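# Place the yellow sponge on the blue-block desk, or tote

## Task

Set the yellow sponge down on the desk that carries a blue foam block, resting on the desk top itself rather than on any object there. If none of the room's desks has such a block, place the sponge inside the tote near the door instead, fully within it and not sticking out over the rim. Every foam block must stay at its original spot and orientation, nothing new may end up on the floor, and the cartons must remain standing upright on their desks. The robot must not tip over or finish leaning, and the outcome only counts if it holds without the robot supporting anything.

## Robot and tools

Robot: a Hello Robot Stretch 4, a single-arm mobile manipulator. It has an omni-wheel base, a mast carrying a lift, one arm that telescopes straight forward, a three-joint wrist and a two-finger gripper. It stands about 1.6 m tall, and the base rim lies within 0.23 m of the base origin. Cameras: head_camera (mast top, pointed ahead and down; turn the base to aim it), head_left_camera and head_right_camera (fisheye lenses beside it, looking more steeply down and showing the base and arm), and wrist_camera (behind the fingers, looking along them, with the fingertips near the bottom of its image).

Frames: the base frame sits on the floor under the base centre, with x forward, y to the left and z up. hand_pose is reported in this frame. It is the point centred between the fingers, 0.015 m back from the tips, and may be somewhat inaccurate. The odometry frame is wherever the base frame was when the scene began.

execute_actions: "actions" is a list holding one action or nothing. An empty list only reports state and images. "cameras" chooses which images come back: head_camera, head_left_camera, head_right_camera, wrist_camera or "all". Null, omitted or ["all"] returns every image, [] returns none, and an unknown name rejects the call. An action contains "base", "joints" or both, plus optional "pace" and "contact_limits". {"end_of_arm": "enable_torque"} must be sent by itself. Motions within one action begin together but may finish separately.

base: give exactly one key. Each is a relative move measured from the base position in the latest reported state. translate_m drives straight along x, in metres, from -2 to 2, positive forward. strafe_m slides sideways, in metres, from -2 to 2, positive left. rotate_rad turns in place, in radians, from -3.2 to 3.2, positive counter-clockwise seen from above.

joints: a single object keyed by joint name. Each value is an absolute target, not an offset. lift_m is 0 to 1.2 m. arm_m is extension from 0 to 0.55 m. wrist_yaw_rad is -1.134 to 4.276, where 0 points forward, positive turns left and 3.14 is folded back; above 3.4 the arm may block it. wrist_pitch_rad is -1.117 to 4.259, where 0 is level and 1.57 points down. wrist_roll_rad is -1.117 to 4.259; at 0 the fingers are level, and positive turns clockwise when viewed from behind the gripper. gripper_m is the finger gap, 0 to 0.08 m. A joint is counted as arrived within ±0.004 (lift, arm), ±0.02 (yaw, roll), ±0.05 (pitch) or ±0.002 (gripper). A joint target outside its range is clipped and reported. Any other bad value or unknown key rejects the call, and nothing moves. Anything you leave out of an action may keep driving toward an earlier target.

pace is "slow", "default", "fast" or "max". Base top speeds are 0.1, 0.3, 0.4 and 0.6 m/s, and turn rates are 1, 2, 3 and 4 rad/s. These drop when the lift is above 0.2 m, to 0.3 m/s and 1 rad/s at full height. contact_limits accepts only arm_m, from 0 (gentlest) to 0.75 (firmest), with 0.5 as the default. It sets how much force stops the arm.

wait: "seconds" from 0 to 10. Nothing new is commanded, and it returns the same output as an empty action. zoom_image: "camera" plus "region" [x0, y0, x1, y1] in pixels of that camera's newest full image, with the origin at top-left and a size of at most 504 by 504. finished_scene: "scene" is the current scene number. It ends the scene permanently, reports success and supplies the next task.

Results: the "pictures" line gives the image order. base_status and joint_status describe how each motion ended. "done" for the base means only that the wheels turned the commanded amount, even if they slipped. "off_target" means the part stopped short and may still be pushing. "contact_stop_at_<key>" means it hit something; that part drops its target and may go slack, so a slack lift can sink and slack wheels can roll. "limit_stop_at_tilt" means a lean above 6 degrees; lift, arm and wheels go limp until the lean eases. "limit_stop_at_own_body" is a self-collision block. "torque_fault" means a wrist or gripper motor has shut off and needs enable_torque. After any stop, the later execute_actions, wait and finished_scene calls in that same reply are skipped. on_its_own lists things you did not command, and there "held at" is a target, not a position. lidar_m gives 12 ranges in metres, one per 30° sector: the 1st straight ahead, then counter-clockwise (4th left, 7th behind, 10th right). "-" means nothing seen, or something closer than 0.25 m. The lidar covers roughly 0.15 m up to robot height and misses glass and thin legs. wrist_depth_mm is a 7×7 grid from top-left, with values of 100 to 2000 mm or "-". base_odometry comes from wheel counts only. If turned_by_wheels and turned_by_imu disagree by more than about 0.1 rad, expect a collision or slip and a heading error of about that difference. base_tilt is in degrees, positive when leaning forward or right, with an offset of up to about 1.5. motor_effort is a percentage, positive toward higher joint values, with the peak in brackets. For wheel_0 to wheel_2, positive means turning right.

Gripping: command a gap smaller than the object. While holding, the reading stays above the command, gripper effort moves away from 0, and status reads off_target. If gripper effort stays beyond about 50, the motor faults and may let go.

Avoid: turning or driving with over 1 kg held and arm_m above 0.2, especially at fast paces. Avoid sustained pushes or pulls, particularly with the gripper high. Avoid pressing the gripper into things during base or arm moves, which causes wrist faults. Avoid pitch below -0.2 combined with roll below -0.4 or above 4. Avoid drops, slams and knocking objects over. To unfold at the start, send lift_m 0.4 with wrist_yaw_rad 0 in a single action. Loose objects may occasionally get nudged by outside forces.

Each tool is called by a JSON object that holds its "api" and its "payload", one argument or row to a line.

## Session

{"api": "execute_actions", "payload": {
  "actions": []
}}

Scene clock: 0.00 s.
base_odometry: x=+0.000 y=+0.000 heading=+0.000 (m, m, rad; odometry frame)
turned_by_wheels: +0.000 (rad since the last result)
turned_by_imu: +0.000 (rad since the last result)
base_tilt: forward=+0.3 right=+0.9 (deg)
lidar_m: 1.11 1.18 1.57 0.89 1.40 1.88 2.42 2.53 1.44 1.38 2.30 1.16
base_status: not commanded
joint_positions: lift_m=+0.168 arm_m=+0.002 wrist_yaw_rad=+3.054 wrist_pitch_rad=+0.019 wrist_roll_rad=+0.016 gripper_m=+0.040
joint_status: not commanded
motor_effort: lift_m=+18 arm_m=+0 wrist_yaw_rad=+1 wrist_pitch_rad=-9 wrist_roll_rad=+0 gripper_m=+0 wheel_0=+0 wheel_1=-1 wheel_2=+0 (%)
hand_pose: x=-0.0312 y=+0.1057 z=+0.3420 quat_wxyz=(+0.044, -0.009, +0.008, +0.999) (m; base frame)
wrist_depth_mm: - 145 - - - - 1537 / - 136 - - - - 1576 / - 132 217 - - - 1537 / 117 142 298 - - - 1537 / - - - - - - 1537 / 1308 1336 1397 1464 1464 1464 1397 / 917 - - 976 115 991 976
pictures: head_camera, head_left_camera, head_right_camera, wrist_camera
camera_calibration (this result's frames):
wrist_camera: T_world_to_cam=[[0.0786361, 0.996744, 0.0178281, -0.110597], [-0.00139035, 0.0179931, -0.999837, 0.397322], [-0.996902, 0.0785985, 0.00280074, 0.108226], [0, 0, 0, 1]] pos_world=[0.11714, 0.0945814, 0.398926]
Images, in order (width x height): head_camera 420x560, head_left_camera 420x672, head_right_camera 420x672, wrist_camera 616x392.

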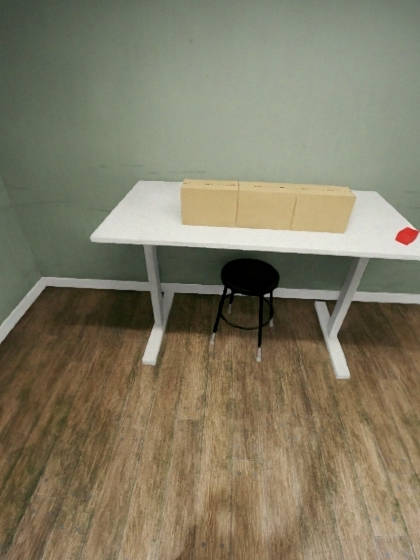

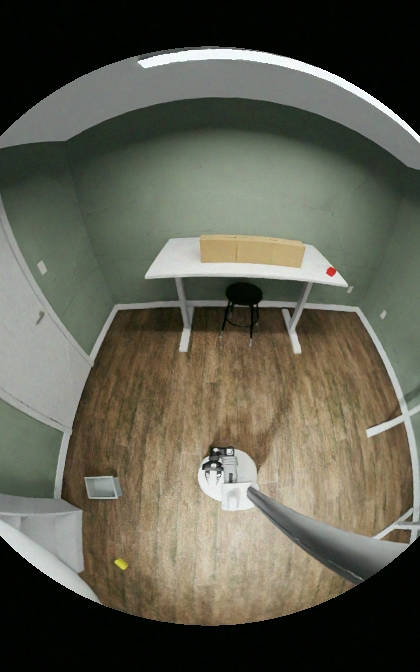

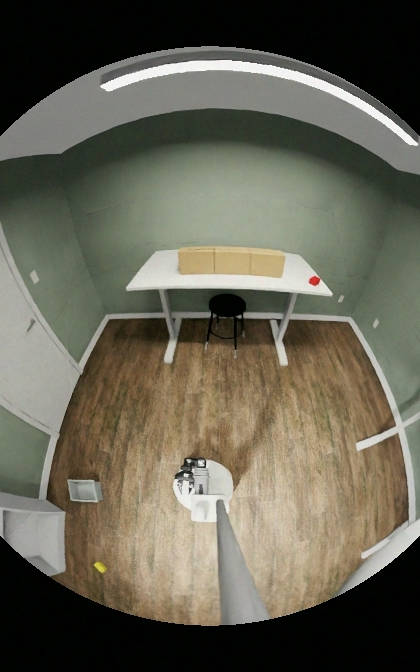

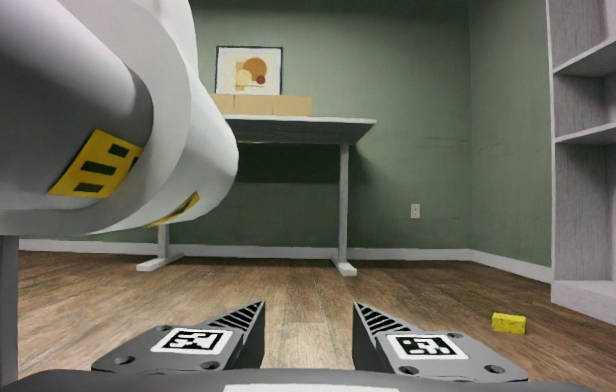

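{"api": "execute_actions", "payload": {
  "actions": [
    {"base":{"rotate_rad":2.48},"joints":{"lift_m":0.35,"wrist_yaw_rad":0},"pace":"fast"}
  ],
  "cameras": []
}}

{"api": "execute_actions", "payload": {
  "actions": [
    {"base":{"translate_m":0.7},"joints":{"wrist_pitch_rad":1.57,"gripper_m":0.08,"lift_m":0.3,"wrist_roll_rad":-1.0},"pace":"fast"}
  ],
  "cameras": ["head_camera","wrist_camera"]
}}

Scene clock: 6.27 s.
base_odometry: x=+0.000 y=+0.000 heading=+2.480 (m, m, rad; odometry frame)
turned_by_wheels: +2.480 (rad since the last result)
turned_by_imu: +2.493 (rad since the last result)
base_tilt: forward=+0.3 right=+0.9 (deg)
lidar_m: 1.64 2.04 2.08 1.50 1.39 2.22 1.20 1.12 1.16 1.63 0.91 0.86
base_status: done
joint_positions: lift_m=+0.350 arm_m=+0.002 wrist_yaw_rad=+0.000 wrist_pitch_rad=+0.019 wrist_roll_rad=+0.016 gripper_m=+0.040
joint_status: all done
motor_effort: lift_m=+21(20) arm_m=-1(1) wrist_yaw_rad=+0(6) wrist_pitch_rad=-9(9) wrist_roll_rad=+0(0) gripper_m=-1(0) wheel_0=-2(8) wheel_1=-3(14) wheel_2=-1(12) (%)
hand_pose: x=+0.3856 y=-0.0874 z=+0.5240 quat_wxyz=(+1.000, +0.008, +0.009, +0.000) (m; base frame)
wrist_depth_mm: - - - - 1661 1366 1118 / - - - - 1618 1255 1098 / 1808 - - - 1708 1308 1098 / - - - - 1618 1336 1098 / - - - - 1661 1336 1098 / 1808 1863 1921 - 1537 1336 1098 / 1281 - - 1430 115 991 1098
pictures: none
No camera images: the call's "cameras" was empty. Leave "cameras" out to get every camera's image.

Scene clock: 9.30 s.
base_odometry: x=-0.552 y=+0.430 heading=+2.480 (m, m, rad; odometry frame)
turned_by_wheels: +0.000 (rad since the last result)
turned_by_imu: -0.002 (rad since the last result)
base_tilt: forward=+0.2 right=+0.9 (deg)
lidar_m: 1.09 1.46 1.48 1.90 1.77 1.83 2.35 1.72 1.71 0.53 0.60 0.84
base_status: done
joint_positions: lift_m=+0.300 arm_m=+0.002 wrist_yaw_rad=+0.000 wrist_pitch_rad=+1.570 wrist_roll_rad=-0.999 gripper_m=+0.080
joint_status: all done
motor_effort: lift_m=+14(20) arm_m=-1(1) wrist_yaw_rad=+0(2) wrist_pitch_rad=+0(5) wrist_roll_rad=-1(7) gripper_m=+2(0) wheel_0=+0(9) wheel_1=+2(9) wheel_2=+2(12) (%)
hand_pose: x=+0.1732 y=-0.0874 z=+0.2658 quat_wxyz=(+0.621, -0.339, +0.620, +0.339) (m; base frame)
wrist_depth_mm: 213 322 427 427 427 430 424 / 208 209 424 424 424 424 427 / 205 206 208 421 421 421 421 / 203 205 206 268 418 418 421 / 203 202 204 206 415 415 418 / 202 201 202 203 415 415 413 / - - 162 203 153 102 -
pictures: head_camera, wrist_camera
camera_calibration (this result's frames):
wrist_camera: T_world_to_cam=[[0.858869, -0.512136, -0.00781392, -0.193007], [-0.512174, -0.858594, -0.022224, 0.0768368], [0.00467272, 0.0230896, -0.999722, 0.415613], [0, 0, 0, 1]] pos_world=[0.203179, -0.0424703, 0.415698]
Images, in order (width x height): head_camera 420x560, wrist_camera 616x392.

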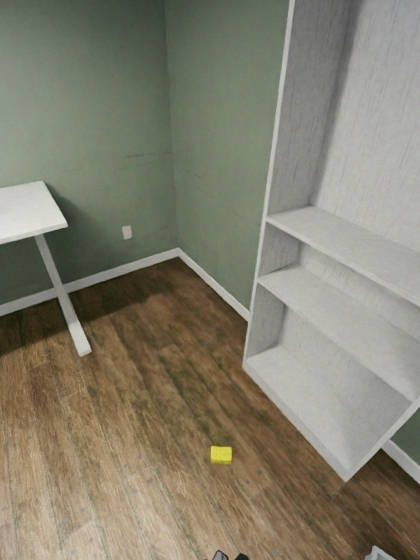

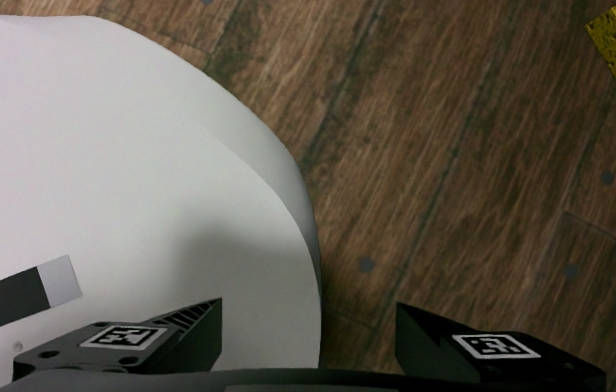

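{"api": "execute_actions", "payload": {
  "actions": [
    {"joints":{"arm_m":0.466,"wrist_roll_rad":1.57,"lift_m":0.15},"pace":"fast"}
  ],
  "cameras": ["wrist_camera"]
}}

Scene clock: 14.83 s.
base_odometry: x=-0.552 y=+0.430 heading=+2.480 (m, m, rad; odometry frame)
turned_by_wheels: +0.000 (rad since the last result)
turned_by_imu: -0.001 (rad since the last result)
base_tilt: forward=+0.2 right=+0.9 (deg)
lidar_m: 1.11 1.46 1.50 1.93 1.78 1.83 2.36 1.70 1.74 0.53 0.62 0.85
base_status: not commanded
joint_positions: lift_m=+0.150 arm_m=+0.465 wrist_yaw_rad=+0.000 wrist_pitch_rad=+1.570 wrist_roll_rad=+1.569 gripper_m=+0.080
joint_status: all done
motor_effort: lift_m=+14(19) arm_m=+7(13) wrist_yaw_rad=+0(20) wrist_pitch_rad=-1(68) wrist_roll_rad=+2(16) gripper_m=+1(1) wheel_0=+0(1) wheel_1=+1(2) wheel_2=+0(2) (%)
hand_pose: x=+0.6358 y=-0.0874 z=+0.1158 quat_wxyz=(+0.501, +0.500, +0.500, -0.499) (m; base frame)
wrist_depth_mm: 273 273 271 271 270 268 268 / 273 272 270 270 267 267 266 / 271 270 270 266 266 265 265 / 270 268 266 265 265 264 264 / 268 267 267 253 263 264 263 / 266 266 220 220 264 262 260 / - - 162 219 153 103 -
pictures: wrist_camera
ARM HIT: the arm struck its own base hard.
camera_calibration (this result's frames):
wrist_camera: T_world_to_cam=[[-0.999328, -0.0353228, -0.00979155, 0.631805], [-0.0351037, 0.999148, -0.0217079, 0.169464], [0.01055, -0.0213496, -0.999716, 0.255881], [0, 0, 0, 1]] pos_world=[0.63463, -0.141539, 0.265674]
Images, in order (width x height): wrist_camera 616x392.

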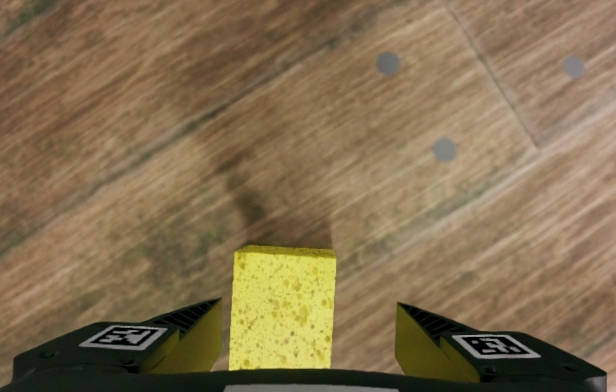

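{"api": "execute_actions", "payload": {
  "actions": [
    {"joints":{"arm_m":0.481},"base":{"strafe_m":0.015}}
  ],
  "cameras": []
}}

{"api": "execute_actions", "payload": {
  "actions": [
    {"joints":{"lift_m":0.06}}
  ],
  "cameras": ["wrist_camera"]
}}

{"api": "execute_actions", "payload": {
  "actions": [
    {"joints":{"gripper_m":0.04}}
  ],
  "cameras": ["wrist_camera","head_left_camera"]
}}

Scene clock: 18.07 s.
base_odometry: x=-0.561 y=+0.418 heading=+2.480 (m, m, rad; odometry frame)
turned_by_wheels: +0.000 (rad since the last result)
turned_by_imu: +0.000 (rad since the last result)
base_tilt: forward=+0.3 right=+0.9 (deg)
lidar_m: 1.13 1.45 1.48 1.90 1.77 1.82 2.35 1.71 1.78 0.52 0.60 0.87
base_status: done
joint_positions: lift_m=+0.150 arm_m=+0.480 wrist_yaw_rad=+0.000 wrist_pitch_rad=+1.570 wrist_roll_rad=+1.569 gripper_m=+0.080
joint_status: all done
motor_effort: lift_m=+14(14) arm_m=+8(7) wrist_yaw_rad=+0(1) wrist_pitch_rad=-1(1) wrist_roll_rad=+2(2) gripper_m=+1(0) wheel_0=-2(9) wheel_1=+2(9) wheel_2=+0(2) (%)
hand_pose: x=+0.6507 y=-0.0874 z=+0.1158 quat_wxyz=(+0.501, +0.500, +0.500, -0.499) (m; base frame)
wrist_depth_mm: 274 273 273 271 268 268 267 / 272 271 271 270 267 266 265 / 270 270 270 268 266 266 265 / 270 268 268 266 265 264 263 / 268 267 267 220 264 263 263 / 266 265 263 220 263 260 259 / - - 162 218 153 103 -
pictures: none
No camera images: the call's "cameras" was empty. Leave "cameras" out to get every camera's image.

Scene clock: 19.43 s.
base_odometry: x=-0.561 y=+0.418 heading=+2.480 (m, m, rad; odometry frame)
turned_by_wheels: +0.000 (rad since the last result)
turned_by_imu: +0.000 (rad since the last result)
base_tilt: forward=+0.3 right=+1.0 (deg)
lidar_m: 1.12 1.45 1.48 1.91 1.77 1.81 2.35 1.71 1.79 0.51 0.60 0.87
base_status: not commanded
joint_positions: lift_m=+0.060 arm_m=+0.480 wrist_yaw_rad=+0.000 wrist_pitch_rad=+1.570 wrist_roll_rad=+1.569 gripper_m=+0.080
joint_status: all done
motor_effort: lift_m=+14(11) arm_m=+8(8) wrist_yaw_rad=+0(0) wrist_pitch_rad=-1(0) wrist_roll_rad=+1(2) gripper_m=+0(0) wheel_0=-3(2) wheel_1=+2(2) wheel_2=+0(0) (%)
hand_pose: x=+0.6507 y=-0.0874 z=+0.0259 quat_wxyz=(+0.501, +0.500, +0.500, -0.499) (m; base frame)
wrist_depth_mm: 181 181 180 180 179 178 - / 181 180 179 178 178 177 177 / 179 179 178 178 177 176 176 / 179 178 177 177 176 175 175 / 178 177 176 131 174 174 173 / 177 176 131 131 144 174 172 / - - 130 130 129 103 -
pictures: wrist_camera
camera_calibration (this result's frames):
wrist_camera: T_world_to_cam=[[-0.999335, -0.035169, -0.00964038, 0.645859], [-0.0349533, 0.999153, -0.0217026, 0.167938], [0.0103955, -0.0213512, -0.999718, 0.165885], [0, 0, 0, 1]] pos_world=[0.649575, -0.141539, 0.175709]
Images, in order (width x height): wrist_camera 616x392.

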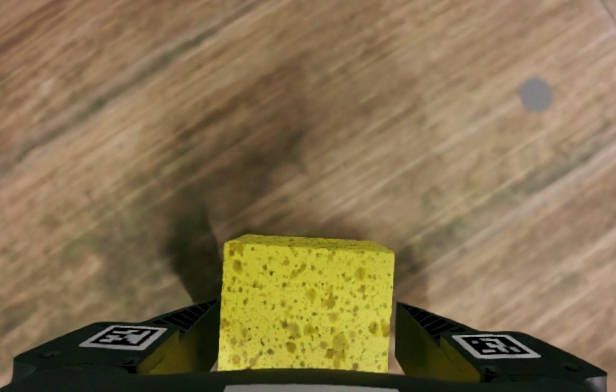

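Scene clock: 20.43 s.
base_odometry: x=-0.561 y=+0.418 heading=+2.480 (m, m, rad; odometry frame)
turned_by_wheels: +0.000 (rad since the last result)
turned_by_imu: +0.000 (rad since the last result)
base_tilt: forward=+0.2 right=+0.9 (deg)
lidar_m: 1.12 1.45 1.46 1.89 1.77 1.83 2.34 1.73 1.77 0.51 0.60 0.87
base_status: not commanded
joint_positions: lift_m=+0.060 arm_m=+0.480 wrist_yaw_rad=+0.000 wrist_pitch_rad=+1.570 wrist_roll_rad=+1.569 gripper_m=+0.059
joint_status: gripper_m off_target (ended at +0.059, target +0.040)
on_its_own: gripper_m is held at +0.054, not at your +0.040, by its contact guard: the fingers met something
motor_effort: lift_m=+14(14) arm_m=+8(8) wrist_yaw_rad=+0(1) wrist_pitch_rad=+0(1) wrist_roll_rad=+1(1) gripper_m=-38(36) wheel_0=-3(2) wheel_1=+2(2) wheel_2=+0(0) (%)
hand_pose: x=+0.6507 y=-0.0874 z=+0.0259 quat_wxyz=(+0.501, +0.500, +0.500, -0.499) (m; base frame)
wrist_depth_mm: 181 181 180 180 179 178 - / 180 180 179 178 178 177 177 / 179 179 179 177 177 177 176 / 179 178 177 177 176 175 175 / 177 177 177 131 175 174 174 / 177 177 131 131 130 174 173 / 176 - 130 130 126 - -
pictures: head_left_camera, wrist_camera
camera_calibration (this result's frames):
wrist_camera: T_world_to_cam=[[-0.999335, -0.0351527, -0.00964038, 0.645861], [-0.0349369, 0.999154, -0.0217026, 0.167927], [0.0103951, -0.0213514, -0.999718, 0.165885], [0, 0, 0, 1]] pos_world=[0.649574, -0.141539, 0.175709]
Images, in order (width x height): head_left_camera 420x672, wrist_camera 616x392.

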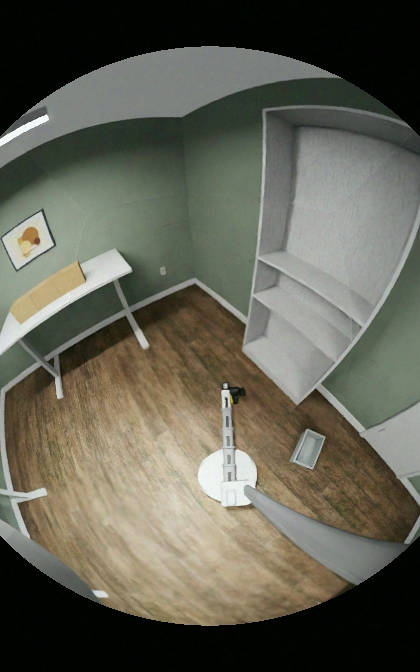

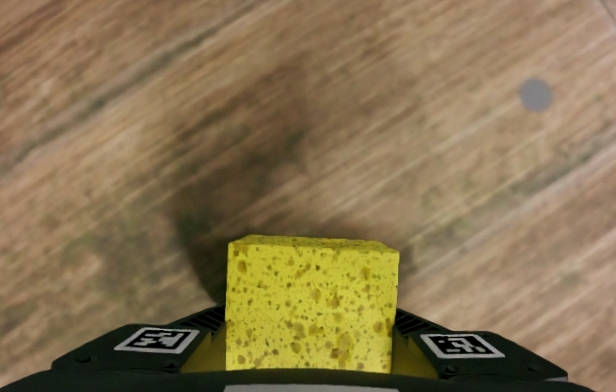

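{"api": "execute_actions", "payload": {
  "actions": [
    {"joints":{"lift_m":1.2,"arm_m":0.1},"pace":"fast"}
  ],
  "cameras": []
}}

{"api": "execute_actions", "payload": {
  "actions": [
    {"joints":{"wrist_pitch_rad":0.6,"wrist_roll_rad":0},"base":{"rotate_rad":0.65},"pace":"fast"}
  ],
  "cameras": ["wrist_camera","head_left_camera"]
}}

Scene clock: 28.53 s.
base_odometry: x=-0.561 y=+0.418 heading=+2.480 (m, m, rad; odometry frame)
turned_by_wheels: +0.000 (rad since the last result)
turned_by_imu: -0.001 (rad since the last result)
base_tilt: forward=+0.2 right=+1.0 (deg)
lidar_m: 1.12 1.45 1.47 1.88 1.77 1.81 3.41 1.72 1.79 0.51 0.61 0.87
base_status: not commanded
joint_positions: lift_m=+1.198 arm_m=+0.101 wrist_yaw_rad=+0.000 wrist_pitch_rad=+1.570 wrist_roll_rad=+1.570 gripper_m=+0.059
joint_status: all done
joint sent to its limit — the command would take lift_m past its upper limit, so that joint was sent only as far as its limit.
on_its_own: gripper_m is held at +0.054, not at your +0.040, by its contact guard: the fingers met something
motor_effort: lift_m=+22(25) arm_m=-8(10) wrist_yaw_rad=+0(1) wrist_pitch_rad=-2(2) wrist_roll_rad=+1(2) gripper_m=-37(38) wheel_0=-3(2) wheel_1=+2(2) wheel_2=+0(0) (%)
hand_pose: x=+0.2724 y=-0.0874 z=+1.1639 quat_wxyz=(+0.500, +0.500, +0.500, -0.500) (m; base frame)
wrist_depth_mm: 1008 1205 1229 1336 1308 1308 1308 / 1205 1229 1336 1308 1308 1336 1281 / 1229 1336 1308 1308 1281 1281 1281 / 1308 1281 1366 1281 1205 1308 1281 / 1308 1308 1308 131 1078 1060 1281 / 1308 1308 131 130 130 1281 1255 / 1308 - 130 130 126 - 1255
pictures: none
No camera images: the call's "cameras" was empty. Leave "cameras" out to get every camera's image.

Scene clock: 30.43 s.
base_odometry: x=-0.561 y=+0.418 heading=+3.129 (m, m, rad; odometry frame)
turned_by_wheels: +0.649 (rad since the last result)
turned_by_imu: +0.652 (rad since the last result)
base_tilt: forward=+0.2 right=+0.9 (deg)
lidar_m: 1.45 1.54 1.83 1.78 1.88 1.76 2.01 1.57 0.61 0.85 0.91 1.72
base_status: done
joint_positions: lift_m=+1.198 arm_m=+0.101 wrist_yaw_rad=+0.000 wrist_pitch_rad=+0.603 wrist_roll_rad=+0.001 gripper_m=+0.059
joint_status: all done
on_its_own: gripper_m is held at +0.054, not at your +0.040, by its contact guard: the fingers met something
motor_effort: lift_m=+22(22) arm_m=-8(8) wrist_yaw_rad=+0(2) wrist_pitch_rad=-10(13) wrist_roll_rad=-2(6) gripper_m=-38(38) wheel_0=-3(8) wheel_1=-5(8) wheel_2=-3(7) (%)
hand_pose: x=+0.4474 y=-0.0874 z=+1.2559 quat_wxyz=(+0.955, +0.000, +0.297, +0.000) (m; base frame)
wrist_depth_mm: 1808 1808 1708 1708 1708 1661 1576 / 1336 1281 1281 1576 1863 1756 1661 / - - - - - 1921 1661 / - - - - - - 1661 / - - 1983 131 - - 1576 / 1661 1708 131 131 130 1756 1576 / 1464 - 130 130 127 - 1464
pictures: head_left_camera, wrist_camera
camera_calibration (this result's frames):
wrist_camera: T_world_to_cam=[[0.0260765, -0.999412, 0.0222529, -0.128529], [-0.549032, -0.0329208, -0.835152, 1.3489], [0.835394, 0.0095603, -0.549568, 0.465912], [0, 0, 0, 1]] pos_world=[0.354718, -0.0885009, 1.38544]
Images, in order (width x height): head_left_camera 420x672, wrist_camera 616x392.

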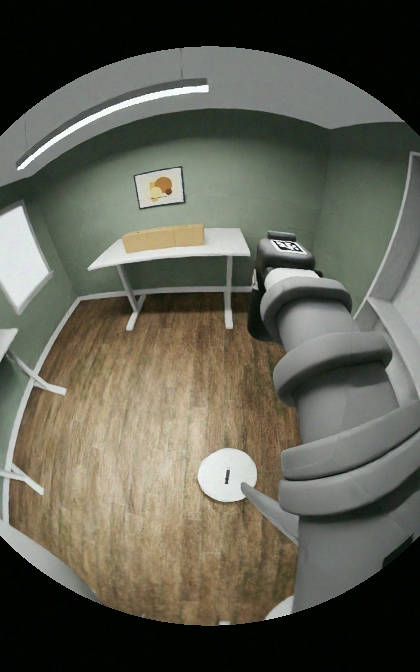

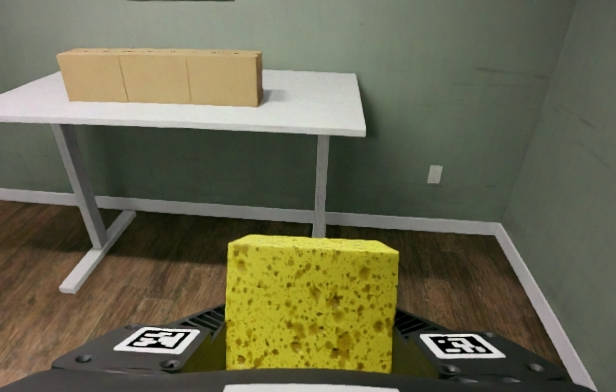

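{"api": "execute_actions", "payload": {
  "actions": [
    {"joints":{"arm_m":0.55,"wrist_yaw_rad":1.2,"wrist_pitch_rad":0.5},"base":{"translate_m":0.85},"pace":"fast"}
  ],
  "cameras": ["wrist_camera","head_left_camera"]
}}

Scene clock: 37.53 s.
base_odometry: x=-1.411 y=+0.429 heading=+3.129 (m, m, rad; odometry frame)
turned_by_wheels: +0.000 (rad since the last result)
turned_by_imu: -0.002 (rad since the last result)
base_tilt: forward=+0.3 right=+0.9 (deg)
lidar_m: 0.60 0.64 0.92 1.75 1.85 2.72 2.80 1.20 0.92 0.88 1.25 0.65
base_status: done
joint_positions: lift_m=+1.198 arm_m=+0.549 wrist_yaw_rad=+1.200 wrist_pitch_rad=+0.503 wrist_roll_rad=+0.000 gripper_m=+0.059
joint_status: all done
on_its_own: gripper_m is held at +0.054, not at your +0.040, by its contact guard: the fingers met something
motor_effort: lift_m=+21(22) arm_m=+8(10) wrist_yaw_rad=+2(8) wrist_pitch_rad=-9(14) wrist_roll_rad=-1(2) gripper_m=-38(38) wheel_0=+1(8) wheel_1=+3(12) wheel_2=+1(11) (%)
hand_pose: x=+0.8686 y=+0.1420 z=+1.2741 quat_wxyz=(+0.799, -0.140, +0.205, +0.547) (m; base frame)
wrist_depth_mm: 1921 - - 1756 1060 707 559 / - - - 1863 1078 715 569 / - - - 1618 1078 759 591 / - 1118 585 991 991 778 603 / - 778 449 131 741 741 621 / 1808 603 131 130 130 615 591 / 1576 - 130 130 127 - 535
pictures: head_left_camera, wrist_camera
camera_calibration (this result's frames):
wrist_camera: T_world_to_cam=[[0.94007, -0.340055, 0.0250993, -0.801776], [-0.136617, -0.443068, -0.886017, 1.36778], [0.312415, 0.82949, -0.462973, 0.349386], [0, 0, 0, 1]] pos_world=[0.831434, 0.0435578, 1.39375]
Images, in order (width x height): head_left_camera 420x672, wrist_camera 616x392.

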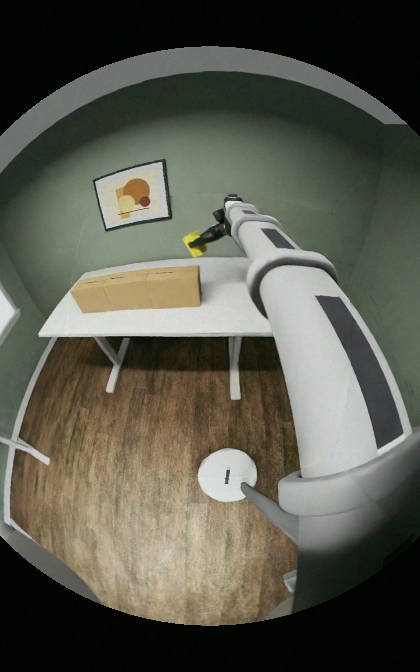

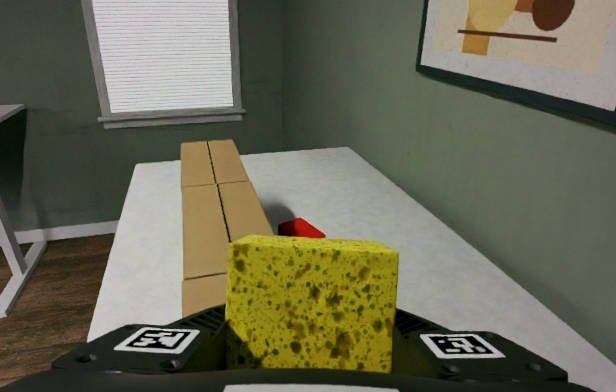

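{"api": "execute_actions", "payload": {
  "actions": [
    {"joints":{"arm_m":0.05},"base":{"translate_m":-0.25},"pace":"fast"}
  ],
  "cameras": []
}}

{"api": "execute_actions", "payload": {
  "actions": [
    {"base":{"rotate_rad":1.565},"pace":"fast"}
  ],
  "cameras": []
}}

{"api": "execute_actions", "payload": {
  "actions": [
    {"base":{"translate_m":1.0},"pace":"fast"}
  ],
  "cameras": ["wrist_camera","head_left_camera"]
}}

Scene clock: 46.17 s.
base_odometry: x=-1.161 y=+0.426 heading=+3.129 (m, m, rad; odometry frame)
turned_by_wheels: +0.000 (rad since the last result)
turned_by_imu: +0.000 (rad since the last result)
base_tilt: forward=+0.2 right=+0.9 (deg)
lidar_m: 0.85 0.90 1.27 1.74 1.85 2.43 2.53 0.97 0.90 0.87 1.24 0.91
base_status: done
joint_positions: lift_m=+1.198 arm_m=+0.051 wrist_yaw_rad=+1.200 wrist_pitch_rad=+0.503 wrist_roll_rad=+0.000 gripper_m=+0.059
joint_status: all done
on_its_own: gripper_m is held at +0.054, not at your +0.040, by its contact guard: the fingers met something
motor_effort: lift_m=+21(21) arm_m=-7(9) wrist_yaw_rad=-1(2) wrist_pitch_rad=-9(9) wrist_roll_rad=+0(0) gripper_m=-38(38) wheel_0=-2(7) wheel_1=-3(8) wheel_2=+0(10) (%)
hand_pose: x=+0.3712 y=+0.1420 z=+1.2741 quat_wxyz=(+0.799, -0.140, +0.205, +0.547) (m; base frame)
wrist_depth_mm: 1921 - - - - 1708 1281 / 1576 - - - - 1708 1308 / - - - - - 1025 1281 / - - - - 1182 904 750 / - - - 131 1576 820 732 / 1808 1808 131 131 130 1756 647 / 1618 - 130 130 126 - 1397
pictures: none
No camera images: the call's "cameras" was empty. Leave "cameras" out to get every camera's image.

Scene clock: 49.00 s.
base_odometry: x=-1.162 y=+0.426 heading=-1.590 (m, m, rad; odometry frame)
turned_by_wheels: +1.564 (rad since the last result)
turned_by_imu: +1.572 (rad since the last result)
base_tilt: forward=+0.2 right=+0.9 (deg)
lidar_m: 1.74 1.84 2.36 2.31 0.95 0.92 0.87 1.23 0.90 0.86 0.91 1.30
base_status: done
joint_positions: lift_m=+1.198 arm_m=+0.051 wrist_yaw_rad=+1.200 wrist_pitch_rad=+0.503 wrist_roll_rad=+0.000 gripper_m=+0.059
joint_status: not commanded
on_its_own: gripper_m is held at +0.054, not at your +0.040, by its contact guard: the fingers met something
motor_effort: lift_m=+21(21) arm_m=-8(8) wrist_yaw_rad=+0(1) wrist_pitch_rad=-8(11) wrist_roll_rad=-1(0) gripper_m=-38(38) wheel_0=-3(5) wheel_1=-4(7) wheel_2=-3(6) (%)
hand_pose: x=+0.3713 y=+0.1420 z=+1.2741 quat_wxyz=(+0.799, -0.140, +0.205, +0.547) (m; base frame)
wrist_depth_mm: - - - - - - - / - - - - - - - / - - - - - - 1808 / - - - - - - - / - - - 131 - - - / 1808 1863 131 131 130 1921 1983 / 1618 - 130 130 126 - 1661
pictures: none
No camera images: the call's "cameras" was empty. Leave "cameras" out to get every camera's image.

Scene clock: 53.80 s.
base_odometry: x=-1.181 y=-0.574 heading=-1.590 (m, m, rad; odometry frame)
turned_by_wheels: +0.000 (rad since the last result)
turned_by_imu: -0.002 (rad since the last result)
base_tilt: forward=+0.2 right=+0.9 (deg)
lidar_m: 0.75 0.82 1.14 2.25 2.40 1.69 1.88 1.28 0.93 0.89 0.96 1.59
base_status: done
joint_positions: lift_m=+1.198 arm_m=+0.051 wrist_yaw_rad=+1.200 wrist_pitch_rad=+0.503 wrist_roll_rad=+0.000 gripper_m=+0.059
joint_status: not commanded
on_its_own: gripper_m is held at +0.054, not at your +0.040, by its contact guard: the fingers met something
motor_effort: lift_m=+21(21) arm_m=-8(8) wrist_yaw_rad=+1(0) wrist_pitch_rad=-8(10) wrist_roll_rad=+0(1) gripper_m=-38(38) wheel_0=+2(8) wheel_1=+3(6) wheel_2=-1(11) (%)
hand_pose: x=+0.3713 y=+0.1420 z=+1.2741 quat_wxyz=(+0.799, -0.140, +0.205, +0.547) (m; base frame)
wrist_depth_mm: - - - - - 1537 1205 / 1921 - - - - 1537 1229 / - - - - 1098 1430 1255 / - - - - 1025 768 640 / - - - 131 820 741 603 / 1808 1863 131 131 130 654 597 / 1618 - 130 130 126 - 535
pictures: head_left_camera, wrist_camera
camera_calibration (this result's frames):
wrist_camera: T_world_to_cam=[[0.940095, -0.339986, 0.0251027, -0.334313], [-0.136648, -0.443256, -0.885919, 1.29973], [0.312327, 0.829418, -0.463161, 0.505033], [0, 0, 0, 1]] pos_world=[0.334156, 0.0435684, 1.39376]
Images, in order (width x height): head_left_camera 420x672, wrist_camera 616x392.

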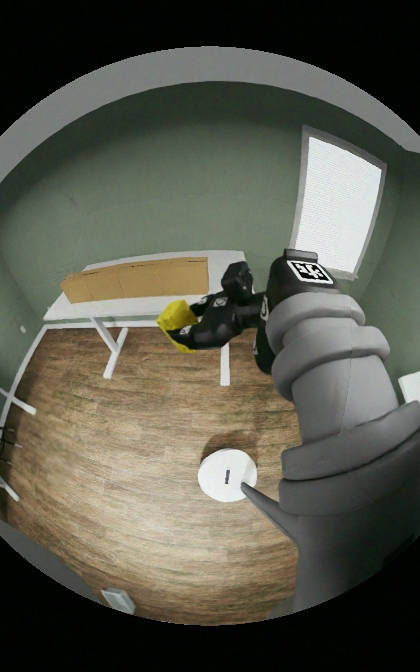

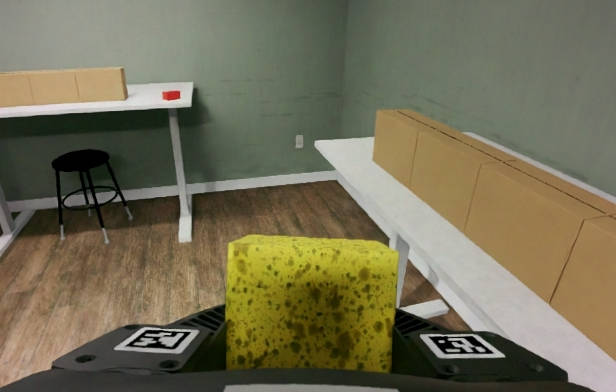

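{"api": "execute_actions", "payload": {
  "actions": [
    {"joints":{"arm_m":0.55,"wrist_pitch_rad":0.75},"base":{"translate_m":0.15},"pace":"fast"}
  ],
  "cameras": ["wrist_camera","head_left_camera"]
}}

Scene clock: 57.93 s.
base_odometry: x=-1.183 y=-0.724 heading=-1.589 (m, m, rad; odometry frame)
turned_by_wheels: +0.001 (rad since the last result)
turned_by_imu: +0.000 (rad since the last result)
base_tilt: forward=+0.3 right=+1.0 (deg)
lidar_m: 0.59 0.64 0.91 2.23 2.39 1.82 2.04 1.30 0.94 0.91 1.76 1.42
base_status: done
joint_positions: lift_m=+1.198 arm_m=+0.549 wrist_yaw_rad=+1.200 wrist_pitch_rad=+0.752 wrist_roll_rad=+0.000 gripper_m=+0.059
joint_status: all done
on_its_own: gripper_m is held at +0.054, not at your +0.040, by its contact guard: the fingers met something
motor_effort: lift_m=+20(20) arm_m=+8(9) wrist_yaw_rad=+2(0) wrist_pitch_rad=-7(4) wrist_roll_rad=-1(1) gripper_m=-38(37) wheel_0=+3(5) wheel_1=+4(10) wheel_2=+1(10) (%)
hand_pose: x=+0.8573 y=+0.1130 z=+1.2313 quat_wxyz=(+0.768, -0.207, +0.303, +0.525) (m; base frame)
wrist_depth_mm: - - 1205 1708 1098 759 603 / - 1138 621 1025 1008 778 621 / - 778 455 798 798 778 627 / - 615 375 647 654 661 640 / 1756 508 307 131 535 559 559 / 1537 445 131 130 130 484 480 / 1336 - 130 130 127 - 430
pictures: head_left_camera, wrist_camera
camera_calibration (this result's frames):
wrist_camera: T_world_to_cam=[[0.942054, -0.334949, 0.0185342, -0.794116], [-0.210667, -0.633696, -0.744344, 1.22603], [0.261063, 0.697308, -0.667539, 0.667976], [0, 0, 0, 1]] pos_world=[0.832, 0.0451553, 1.3732]
Images, in order (width x height): head_left_camera 420x672, wrist_camera 616x392.

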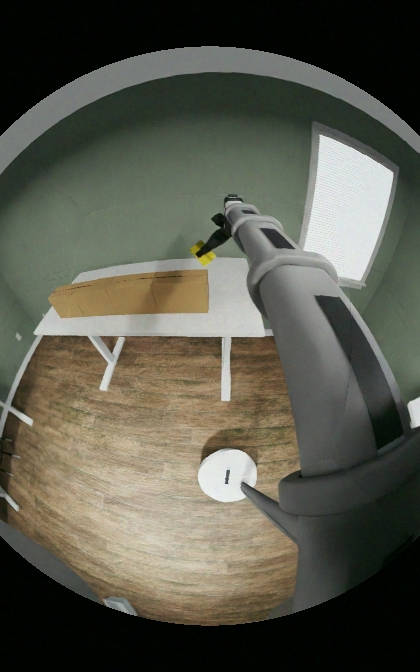

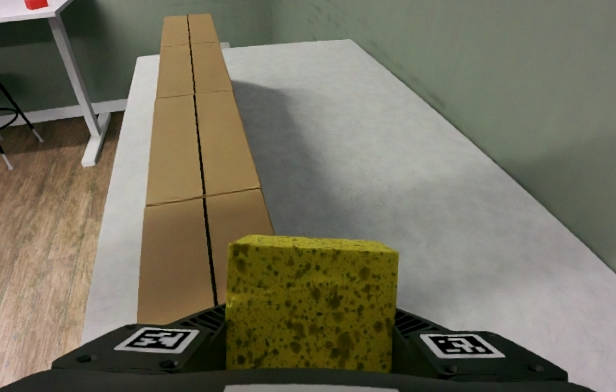

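{"api": "execute_actions", "payload": {
  "actions": [
    {"joints":{"wrist_yaw_rad":0.55,"wrist_pitch_rad":1.1}}
  ],
  "cameras": ["wrist_camera"]
}}

Scene clock: 61.90 s.
base_odometry: x=-1.183 y=-0.724 heading=-1.589 (m, m, rad; odometry frame)
turned_by_wheels: +0.000 (rad since the last result)
turned_by_imu: +0.000 (rad since the last result)
base_tilt: forward=+0.2 right=+1.0 (deg)
lidar_m: 0.59 0.64 0.92 2.24 2.39 1.83 2.04 1.29 0.93 0.90 1.79 1.45
base_status: not commanded
joint_positions: lift_m=+1.198 arm_m=+0.549 wrist_yaw_rad=+0.550 wrist_pitch_rad=+1.101 wrist_roll_rad=+0.000 gripper_m=+0.059
joint_status: all done
on_its_own: gripper_m is held at +0.054, not at your +0.040, by its contact guard: the fingers met something
motor_effort: lift_m=+21(21) arm_m=+8(8) wrist_yaw_rad=+1(5) wrist_pitch_rad=-6(10) wrist_roll_rad=+0(1) gripper_m=-38(38) wheel_0=+3(3) wheel_1=+4(5) wheel_2=+1(1) (%)
hand_pose: x=+0.8472 y=-0.0242 z=+1.1870 quat_wxyz=(+0.820, -0.142, +0.504, +0.232) (m; base frame)
wrist_depth_mm: 621 609 609 615 615 580 512 / 554 549 549 549 554 554 564 / 270 492 492 496 500 500 500 / 246 246 449 452 455 455 477 / 226 230 278 131 410 418 788 / 208 231 131 130 130 394 960 / 198 - 130 130 127 - 1098
pictures: wrist_camera
camera_calibration (this result's frames):
wrist_camera: T_world_to_cam=[[0.551488, -0.83415, 0.00739869, -0.497777], [-0.7337, -0.489259, -0.471498, 1.22674], [0.396919, 0.254597, -0.881836, 0.865237], [0, 0, 0, 1]] pos_world=[0.831146, -0.0353146, 1.34508]
Images, in order (width x height): wrist_camera 616x392.

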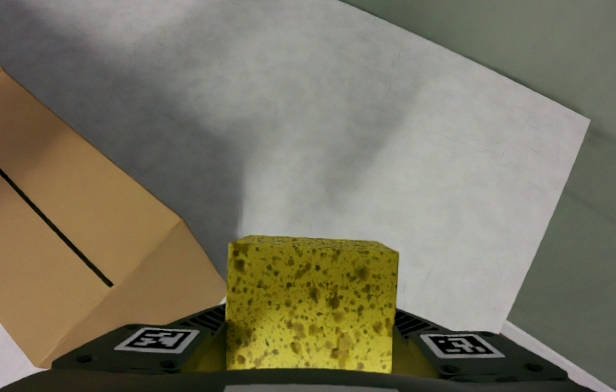

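{"api": "execute_actions", "payload": {
  "actions": [
    {"joints":{"arm_m":0.05,"wrist_yaw_rad":1.2,"wrist_pitch_rad":0.75},"base":{"translate_m":-0.15},"pace":"fast"}
  ],
  "cameras": []
}}

{"api": "execute_actions", "payload": {
  "actions": [
    {"base":{"rotate_rad":1.565},"pace":"fast"}
  ],
  "cameras": []
}}

{"api": "execute_actions", "payload": {
  "actions": [
    {"base":{"translate_m":1.4},"pace":"fast"}
  ],
  "cameras": ["head_left_camera"]
}}

Scene clock: 68.37 s.
base_odometry: x=-1.181 y=-0.574 heading=-1.590 (m, m, rad; odometry frame)
turned_by_wheels: -0.001 (rad since the last result)
turned_by_imu: -0.001 (rad since the last result)
base_tilt: forward=+0.2 right=+0.9 (deg)
lidar_m: 0.75 0.78 1.13 2.23 2.42 1.68 1.89 1.26 0.94 0.89 0.93 1.61
base_status: done
joint_positions: lift_m=+1.198 arm_m=+0.051 wrist_yaw_rad=+1.200 wrist_pitch_rad=+0.753 wrist_roll_rad=+0.000 gripper_m=+0.059
joint_status: all done
on_its_own: gripper_m is held at +0.054, not at your +0.040, by its contact guard: the fingers met something
motor_effort: lift_m=+21(21) arm_m=-8(10) wrist_yaw_rad=+0(6) wrist_pitch_rad=-8(16) wrist_roll_rad=+0(0) gripper_m=-38(38) wheel_0=-2(5) wheel_1=-4(11) wheel_2=-1(10) (%)
hand_pose: x=+0.3600 y=+0.1130 z=+1.2313 quat_wxyz=(+0.768, -0.207, +0.303, +0.525) (m; base frame)
wrist_depth_mm: - - - - 1060 891 1229 / - - - - 1025 741 634 / - - - - 1618 750 603 / - - - - - 691 615 / 1708 1708 1661 131 1708 1661 564 / 1499 1499 131 131 130 1537 1397 / 1397 - 130 130 126 - 1336
pictures: none
No camera images: the call's "cameras" was empty. Leave "cameras" out to get every camera's image.

Scene clock: 71.20 s.
base_odometry: x=-1.181 y=-0.574 heading=-0.026 (m, m, rad; odometry frame)
turned_by_wheels: +1.564 (rad since the last result)
turned_by_imu: +1.572 (rad since the last result)
base_tilt: forward=+0.3 right=+0.9 (deg)
lidar_m: 2.23 2.37 1.65 1.86 1.25 0.92 0.87 1.78 1.60 0.75 0.79 1.15
base_status: done
joint_positions: lift_m=+1.198 arm_m=+0.051 wrist_yaw_rad=+1.200 wrist_pitch_rad=+0.753 wrist_roll_rad=+0.000 gripper_m=+0.059
joint_status: not commanded
on_its_own: gripper_m is held at +0.054, not at your +0.040, by its contact guard: the fingers met something
motor_effort: lift_m=+21(21) arm_m=-8(8) wrist_yaw_rad=+0(1) wrist_pitch_rad=-7(8) wrist_roll_rad=+1(0) gripper_m=-38(38) wheel_0=-5(7) wheel_1=-6(7) wheel_2=-4(8) (%)
hand_pose: x=+0.3601 y=+0.1130 z=+1.2313 quat_wxyz=(+0.768, -0.207, +0.303, +0.525) (m; base frame)
wrist_depth_mm: 1618 1756 1863 - - - - / 1808 1983 - - - - - / - - - - - - - / - - - - - - - / 1708 1756 1708 131 1756 1808 1808 / 1499 1464 131 131 130 1537 1537 / 1336 - 130 130 127 - 1397
pictures: none
No camera images: the call's "cameras" was empty. Leave "cameras" out to get every camera's image.

Scene clock: 77.33 s.
base_odometry: x=+0.219 y=-0.610 heading=-0.025 (m, m, rad; odometry frame)
turned_by_wheels: +0.001 (rad since the last result)
turned_by_imu: -0.003 (rad since the last result)
base_tilt: forward=+0.2 right=+0.9 (deg)
lidar_m: 0.85 0.91 1.31 1.51 1.49 2.44 3.09 1.17 0.87 0.81 1.71 0.88
base_status: done
joint_positions: lift_m=+1.198 arm_m=+0.051 wrist_yaw_rad=+1.200 wrist_pitch_rad=+0.753 wrist_roll_rad=+0.000 gripper_m=+0.059
joint_status: not commanded
on_its_own: gripper_m is held at +0.054, not at your +0.040, by its contact guard: the fingers met something
motor_effort: lift_m=+21(21) arm_m=-8(8) wrist_yaw_rad=+0(1) wrist_pitch_rad=-9(10) wrist_roll_rad=+0(0) gripper_m=-38(38) wheel_0=+3(8) wheel_1=+4(10) wheel_2=+0(12) (%)
hand_pose: x=+0.3600 y=+0.1130 z=+1.2313 quat_wxyz=(+0.768, -0.207, +0.303, +0.525) (m; base frame)
wrist_depth_mm: 1661 1708 1863 - - 1661 1255 / 1808 1921 - - 1205 946 732 / - - - - - 842 741 / - - - - - 1756 668 / 1661 1708 1708 131 1661 1756 1008 / 1464 1499 131 130 130 1537 931 / 1366 - 130 130 126 - 1366
pictures: head_left_camera
Images, in order (width x height): head_left_camera 420x672.

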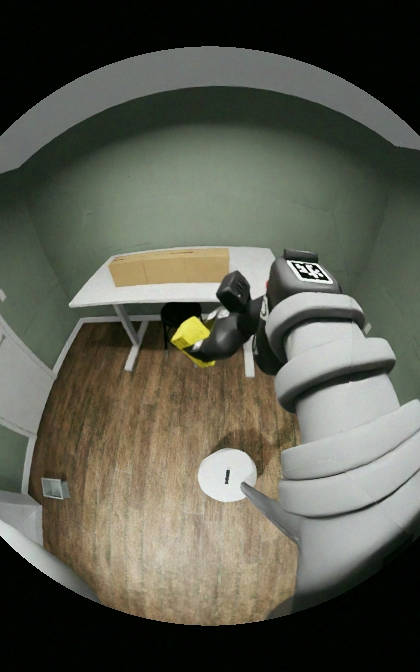

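{"api": "execute_actions", "payload": {
  "actions": [
    {"joints":{"arm_m":0.55,"wrist_pitch_rad":0.55},"base":{"translate_m":0.25},"pace":"fast"}
  ],
  "cameras": ["wrist_camera","head_left_camera"]
}}

Scene clock: 82.33 s.
base_odometry: x=+0.469 y=-0.616 heading=-0.025 (m, m, rad; odometry frame)
turned_by_wheels: +0.000 (rad since the last result)
turned_by_imu: -0.001 (rad since the last result)
base_tilt: forward=+0.3 right=+1.0 (deg)
lidar_m: 0.59 0.65 0.92 2.08 1.60 2.72 3.37 1.16 0.89 1.17 1.69 0.60
base_status: done
joint_positions: lift_m=+1.198 arm_m=+0.549 wrist_yaw_rad=+1.200 wrist_pitch_rad=+0.553 wrist_roll_rad=+0.000 gripper_m=+0.059
joint_status: all done
on_its_own: gripper_m is held at +0.054, not at your +0.040, by its contact guard: the fingers met something
motor_effort: lift_m=+21(21) arm_m=+8(10) wrist_yaw_rad=+2(1) wrist_pitch_rad=-9(15) wrist_roll_rad=+0(0) gripper_m=-38(38) wheel_0=+2(5) wheel_1=+4(8) wheel_2=+0(12) (%)
hand_pose: x=+0.8666 y=+0.1370 z=+1.2650 quat_wxyz=(+0.794, -0.154, +0.225, +0.543) (m; base frame)
wrist_depth_mm: 1537 1661 1808 1808 1060 741 597 / 1661 1808 1921 1983 1098 759 603 / 1808 1863 - 1708 1098 788 609 / 1921 976 530 904 904 809 621 / - 723 394 131 691 723 634 / 1756 564 131 131 130 585 591 / 1499 - 130 130 127 - 504
pictures: head_left_camera, wrist_camera
camera_calibration (this result's frames):
wrist_camera: T_world_to_cam=[[0.940512, -0.338911, 0.0240065, -0.800563], [-0.152354, -0.483841, -0.861793, 1.34576], [0.303686, 0.806869, -0.506692, 0.415874], [0, 0, 0, 1]] pos_world=[0.831675, 0.044256, 1.3897]
Images, in order (width x height): head_left_camera 420x672, wrist_camera 616x392.

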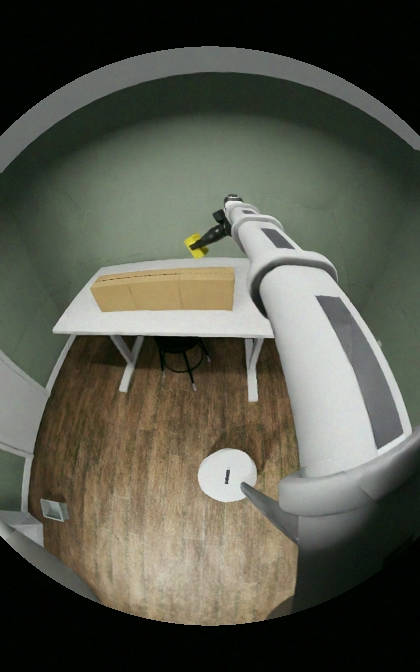

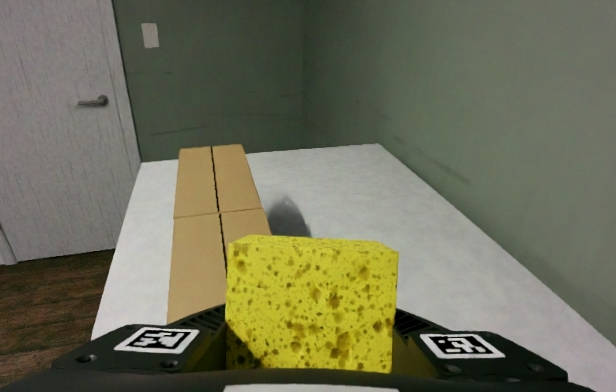

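Check hidden area.

{"api": "execute_actions", "payload": {
  "actions": [
    {"joints":{"wrist_yaw_rad":0.6,"wrist_pitch_rad":0.95}}
  ],
  "cameras": ["wrist_camera"]
}}

Scene clock: 85.70 s.
base_odometry: x=+0.469 y=-0.616 heading=-0.025 (m, m, rad; odometry frame)
turned_by_wheels: +0.000 (rad since the last result)
turned_by_imu: +0.000 (rad since the last result)
base_tilt: forward=+0.2 right=+1.0 (deg)
lidar_m: 0.60 0.64 0.90 2.06 1.59 2.73 3.38 1.16 0.86 1.19 1.74 0.61
base_status: not commanded
joint_positions: lift_m=+1.198 arm_m=+0.549 wrist_yaw_rad=+0.600 wrist_pitch_rad=+0.951 wrist_roll_rad=+0.000 gripper_m=+0.059
joint_status: all done
on_its_own: gripper_m is held at +0.054, not at your +0.040, by its contact guard: the fingers met something
motor_effort: lift_m=+21(21) arm_m=+8(8) wrist_yaw_rad=-2(5) wrist_pitch_rad=-6(7) wrist_roll_rad=+0(0) gripper_m=-38(38) wheel_0=+2(2) wheel_1=+4(4) wheel_2=+1(1) (%)
hand_pose: x=+0.8708 y=-0.0024 z=+1.2035 quat_wxyz=(+0.849, -0.135, +0.438, +0.263) (m; base frame)
wrist_depth_mm: 798 798 788 750 640 544 480 / 676 676 683 683 668 597 521 / 325 574 591 591 591 591 564 / 285 286 492 504 517 521 521 / 254 255 250 131 452 466 462 / 229 229 131 130 130 415 415 / 215 - 130 130 127 - 384
pictures: wrist_camera
camera_calibration (this result's frames):
wrist_camera: T_world_to_cam=[[0.591285, -0.806368, 0.0123874, -0.533292], [-0.642133, -0.480038, -0.597686, 1.33458], [0.487901, 0.345448, -0.801635, 0.689356], [0, 0, 0, 1]] pos_world=[0.83597, -0.0275148, 1.35688]
Images, in order (width x height): wrist_camera 616x392.

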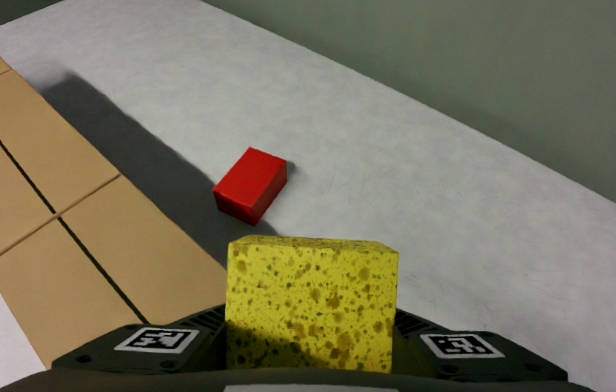

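{"api": "execute_actions", "payload": {
  "actions": [
    {"joints":{"wrist_yaw_rad":0.0,"wrist_pitch_rad":1.1}}
  ],
  "cameras": ["wrist_camera"]
}}

{"api": "execute_actions", "payload": {
  "actions": [
    {"joints":{"arm_m":0.05,"wrist_pitch_rad":0.6},"base":{"translate_m":-0.4},"pace":"fast"}
  ],
  "cameras": []
}}

{"api": "execute_actions", "payload": {
  "actions": [
    {"base":{"rotate_rad":3.13},"pace":"fast"}
  ],
  "cameras": ["head_left_camera","wrist_camera"]
}}

Scene clock: 90.47 s.
base_odometry: x=+0.469 y=-0.616 heading=-0.025 (m, m, rad; odometry frame)
turned_by_wheels: +0.000 (rad since the last result)
turned_by_imu: +0.000 (rad since the last result)
base_tilt: forward=+0.2 right=+1.0 (deg)
lidar_m: 0.59 0.64 0.93 2.07 1.59 2.73 3.35 1.17 0.87 1.19 1.72 0.61
base_status: not commanded
joint_positions: lift_m=+1.198 arm_m=+0.549 wrist_yaw_rad=+0.000 wrist_pitch_rad=+1.101 wrist_roll_rad=+0.000 gripper_m=+0.059
joint_status: all done
on_its_own: gripper_m is held at +0.054, not at your +0.040, by its contact guard: the fingers met something
motor_effort: lift_m=+21(21) arm_m=+8(8) wrist_yaw_rad=-1(3) wrist_pitch_rad=-4(0) wrist_roll_rad=+0(0) gripper_m=-38(38) wheel_0=+2(2) wheel_1=+4(4) wheel_2=+0(0) (%)
hand_pose: x=+0.8158 y=-0.0874 z=+1.1870 quat_wxyz=(+0.852, +0.000, +0.523, +0.000) (m; base frame)
wrist_depth_mm: 615 609 603 621 615 634 647 / 549 549 544 554 549 554 723 / 445 496 496 500 500 500 831 / 436 449 452 455 455 455 466 / 225 226 226 131 410 418 421 / 208 210 131 130 130 384 387 / 197 - 130 130 127 - 364
pictures: wrist_camera
camera_calibration (this result's frames):
wrist_camera: T_world_to_cam=[[0.0342427, -0.999386, 0.00740608, -0.125631], [-0.881323, -0.0336901, -0.471311, 1.33273], [0.471271, 0.00961178, -0.881936, 0.811858], [0, 0, 0, 1]] pos_world=[0.796263, -0.088457, 1.34507]
Images, in order (width x height): wrist_camera 616x392.

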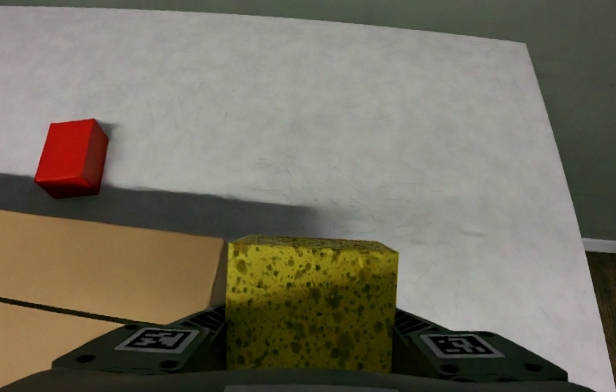

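Scene clock: 93.27 s.
base_odometry: x=+0.069 y=-0.606 heading=-0.026 (m, m, rad; odometry frame)
turned_by_wheels: -0.001 (rad since the last result)
turned_by_imu: +0.000 (rad since the last result)
base_tilt: forward=+0.3 right=+1.0 (deg)
lidar_m: 0.98 1.05 1.53 1.47 1.97 2.26 2.94 1.13 0.84 0.82 1.69 1.03
base_status: done
joint_positions: lift_m=+1.198 arm_m=+0.051 wrist_yaw_rad=+0.000 wrist_pitch_rad=+0.603 wrist_roll_rad=+0.000 gripper_m=+0.059
joint_status: all done
on_its_own: gripper_m is held at +0.054, not at your +0.040, by its contact guard: the fingers met something
motor_effort: lift_m=+21(21) arm_m=-8(9) wrist_yaw_rad=+2(2) wrist_pitch_rad=-10(16) wrist_roll_rad=+1(0) gripper_m=-38(38) wheel_0=-3(5) wheel_1=-4(6) wheel_2=+0(12) (%)
hand_pose: x=+0.3974 y=-0.0875 z=+1.2561 quat_wxyz=(+0.955, +0.000, +0.297, +0.000) (m; base frame)
wrist_depth_mm: 1430 1430 1397 1366 1366 1308 1281 / 946 931 946 1430 1430 1397 1430 / 960 946 960 960 1098 1537 1499 / 1863 1808 1397 904 891 1661 1618 / 1921 1983 1281 131 1808 1808 1863 / 1661 1618 131 130 130 1756 1756 / 1464 - 130 130 126 - 1499
pictures: none
No camera images: the call's "cameras" was empty. Leave "cameras" out to get every camera's image.

Scene clock: 97.67 s.
base_odometry: x=+0.069 y=-0.606 heading=+3.104 (m, m, rad; odometry frame)
turned_by_wheels: +3.129 (rad since the last result)
turned_by_imu: +3.145 (rad since the last result)
base_tilt: forward=+0.2 right=+1.0 (deg)
lidar_m: 2.14 1.11 0.83 0.80 1.69 1.02 0.99 1.10 2.19 1.49 2.00 2.19
base_status: done
joint_positions: lift_m=+1.198 arm_m=+0.051 wrist_yaw_rad=+0.000 wrist_pitch_rad=+0.603 wrist_roll_rad=+0.000 gripper_m=+0.059
joint_status: not commanded
on_its_own: gripper_m is held at +0.054, not at your +0.040, by its contact guard: the fingers met something
motor_effort: lift_m=+21(21) arm_m=-8(8) wrist_yaw_rad=+0(2) wrist_pitch_rad=-9(9) wrist_roll_rad=+0(1) gripper_m=-38(38) wheel_0=-4(7) wheel_1=-6(11) wheel_2=-3(6) (%)
hand_pose: x=+0.3975 y=-0.0874 z=+1.2561 quat_wxyz=(+0.955, +0.000, +0.297, +0.000) (m; base frame)
wrist_depth_mm: - - - - - - - / - - - - - - - / - - - - - - - / - - - - - - - / - - 1983 131 - - - / 1537 1708 131 130 130 1708 1756 / 1464 - 130 130 126 - 1537
pictures: head_left_camera, wrist_camera
camera_calibration (this result's frames):
wrist_camera: T_world_to_cam=[[0.0262298, -0.999398, 0.0227253, -0.127911], [-0.548701, -0.033396, -0.835351, 1.3217], [0.835607, 0.00944173, -0.549246, 0.50723], [0, 0, 0, 1]] pos_world=[0.304726, -0.0884834, 1.38558]
Images, in order (width x height): head_left_camera 420x672, wrist_camera 616x392.

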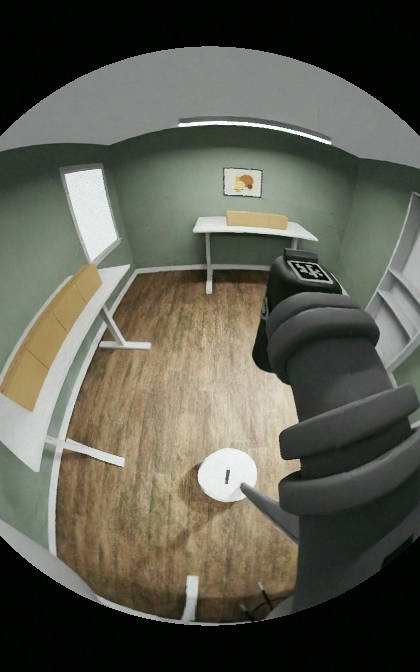

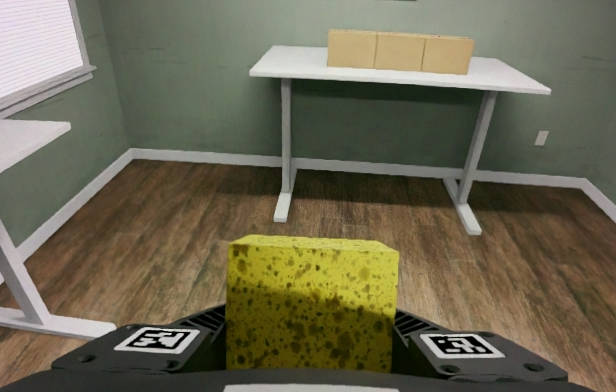

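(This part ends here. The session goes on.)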